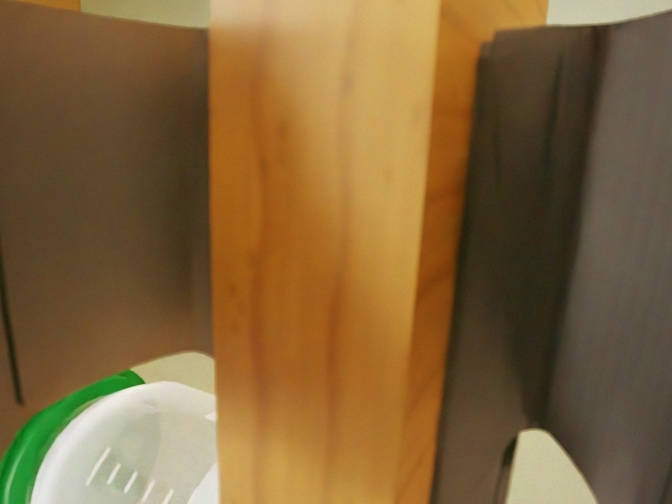

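Emit:
execute_actions([
  {"rows": [[-0.2334,0.5,0.2938,2.0371,-0.9966,-0.014,0.2776,-1,-0.0088,0.0,-0.5214,2.0985,1.2805,-0.4477,-0.5160,-1],[-0.2152,0.5,0.2848,2.0234,-1.0002,-0.014,0.2797,-1,0.0058,0.0,-0.5179,2.0845,1.2888,-0.4477,-0.5147,-1],[-0.1971,0.5,0.2757,2.0096,-1.0037,-0.014,0.2818,-1,0.0204,0.0,-0.5145,2.0704,1.2972,-0.4477,-0.5133,-1],[-0.1789,0.5,0.2667,1.9959,-1.0072,-0.014,0.2839,-1,0.0350,0.0,-0.5110,2.0564,1.3055,-0.4477,-0.5120,-1],[-0.1607,0.5,0.2577,1.9822,-1.0107,-0.014,0.2860,-1,0.0496,0.0,-0.5076,2.0424,1.3139,-0.4477,-0.5106,-1],[-0.1425,0.5,0.2487,1.9685,-1.0143,-0.014,0.2881,-1,0.0642,0.0,-0.5041,2.0284,1.3222,-0.4477,-0.5093,-1],[-0.1243,0.5,0.2397,1.9548,-1.0178,-0.014,0.2902,-1,0.0788,0.0,-0.5007,2.0144,1.3306,-0.4477,-0.5079,-1],[-0.1062,0.5,0.2306,1.9410,-1.0213,-0.014,0.2922,-1,0.0934,0.0,-0.4972,2.0003,1.3389,-0.4477,-0.5066,-1],[-0.0880,0.5,0.2216,1.9273,-1.0248,-0.014,0.2943,-1,0.1080,0.0,-0.4938,1.9863,1.3473,-0.4477,-0.5052,-1],[-0.0698,0.5,0.2126,1.9136,-1.0284,-0.014,0.2964,-1,0.1226,0.0,-0.4903,1.9723,1.3556,-0.4477,-0.5039,-1],[-0.0516,0.5,0.2036,1.8999,-1.0319,-0.014,0.2985,-1,0.1372,0.0,-0.4869,1.9583,1.3640,-0.4477,-0.5025,-1],[-0.0334,0.5,0.1946,1.8862,-1.0354,-0.014,0.3006,-1,0.1518,0.0,-0.4834,1.9443,1.3723,-0.4477,-0.5012,-1],[-0.0153,0.5,0.1855,1.8724,-1.0389,-0.014,0.3027,-1,0.1664,0.0,-0.4800,1.9302,1.3807,-0.4477,-0.4998,-1],[0.0029,0.5,0.1765,1.8587,-1.0425,-0.014,0.3048,-1,0.1810,0.0,-0.4765,1.9162,1.3890,-0.4477,-0.4985,-1],[0.0211,0.5,0.1675,1.8450,-1.0460,-0.014,0.3069,-1,0.1956,0.0,-0.4731,1.9022,1.3974,-0.4477,-0.4971,-1]], "steps": 15},
], pictures=false)

Scene clock: 102.63 s of 6000.00 s.
left_arm: end_effector_position=(+0.3699, +0.2638, +0.5763) grip_measured=-0.76 end_effector_quat_wxyz=(+0.499, -0.503, +0.494, -0.504) | right_arm: end_effector_position=(+0.3692, -0.0592, +0.5830) grip_measured=-0.76 end_effector_quat_wxyz=(+0.500, -0.499, +0.499, -0.502)
Joint positions: left_arm=[ 0.012  0.499  0.17   1.844 -1.035 -0.006  0.327  0.019] | right_arm=[ 0.18   0.003 -0.476  1.898  1.406 -0.451 -0.54   0.018]
Joint velocities: left_arm=[ 0.429 -0.033 -0.222 -0.383 -0.095 -0.051  0.125  0.   ] | right_arm=[ 0.385  0.011  0.1   -0.383  0.256  0.022  0.081  0.   ]
Joint torques (N m, as the arm reports them, + toward a larger angle): left_arm=[ 5.21  4.12  1.87  5.87 -0.13 -0.23 -0.99] | right_arm=[ 5.84 -2.3   0.65  4.66 -0.72  0.18  1.59]
Steps of this call (steps 1 to 90: nothing new was sent; then 2.13 s passed at rest; steps 91 to 105: all 15 steps of this action). Readings (joint positions):
91: left_arm=[-0.248 0.499 0.297 2.038 -0.986 -0.005 0.304] | right_arm=[-0.031 0.003 -0.525 2.095 1.290 -0.449 -0.562]
92: left_arm=[-0.226 0.499 0.287 2.024 -0.989 -0.005 0.305] | right_arm=[-0.013 0.003 -0.521 2.081 1.297 -0.450 -0.560]
94: left_arm=[-0.185 0.499 0.268 1.995 -0.996 -0.006 0.306] | right_arm=[0.025 0.003 -0.513 2.052 1.313 -0.450 -0.556]
98: left_arm=[-0.115 0.499 0.232 1.939 -1.010 -0.006 0.312] | right_arm=[0.079 0.003 -0.499 1.995 1.347 -0.450 -0.549]
105: the state above


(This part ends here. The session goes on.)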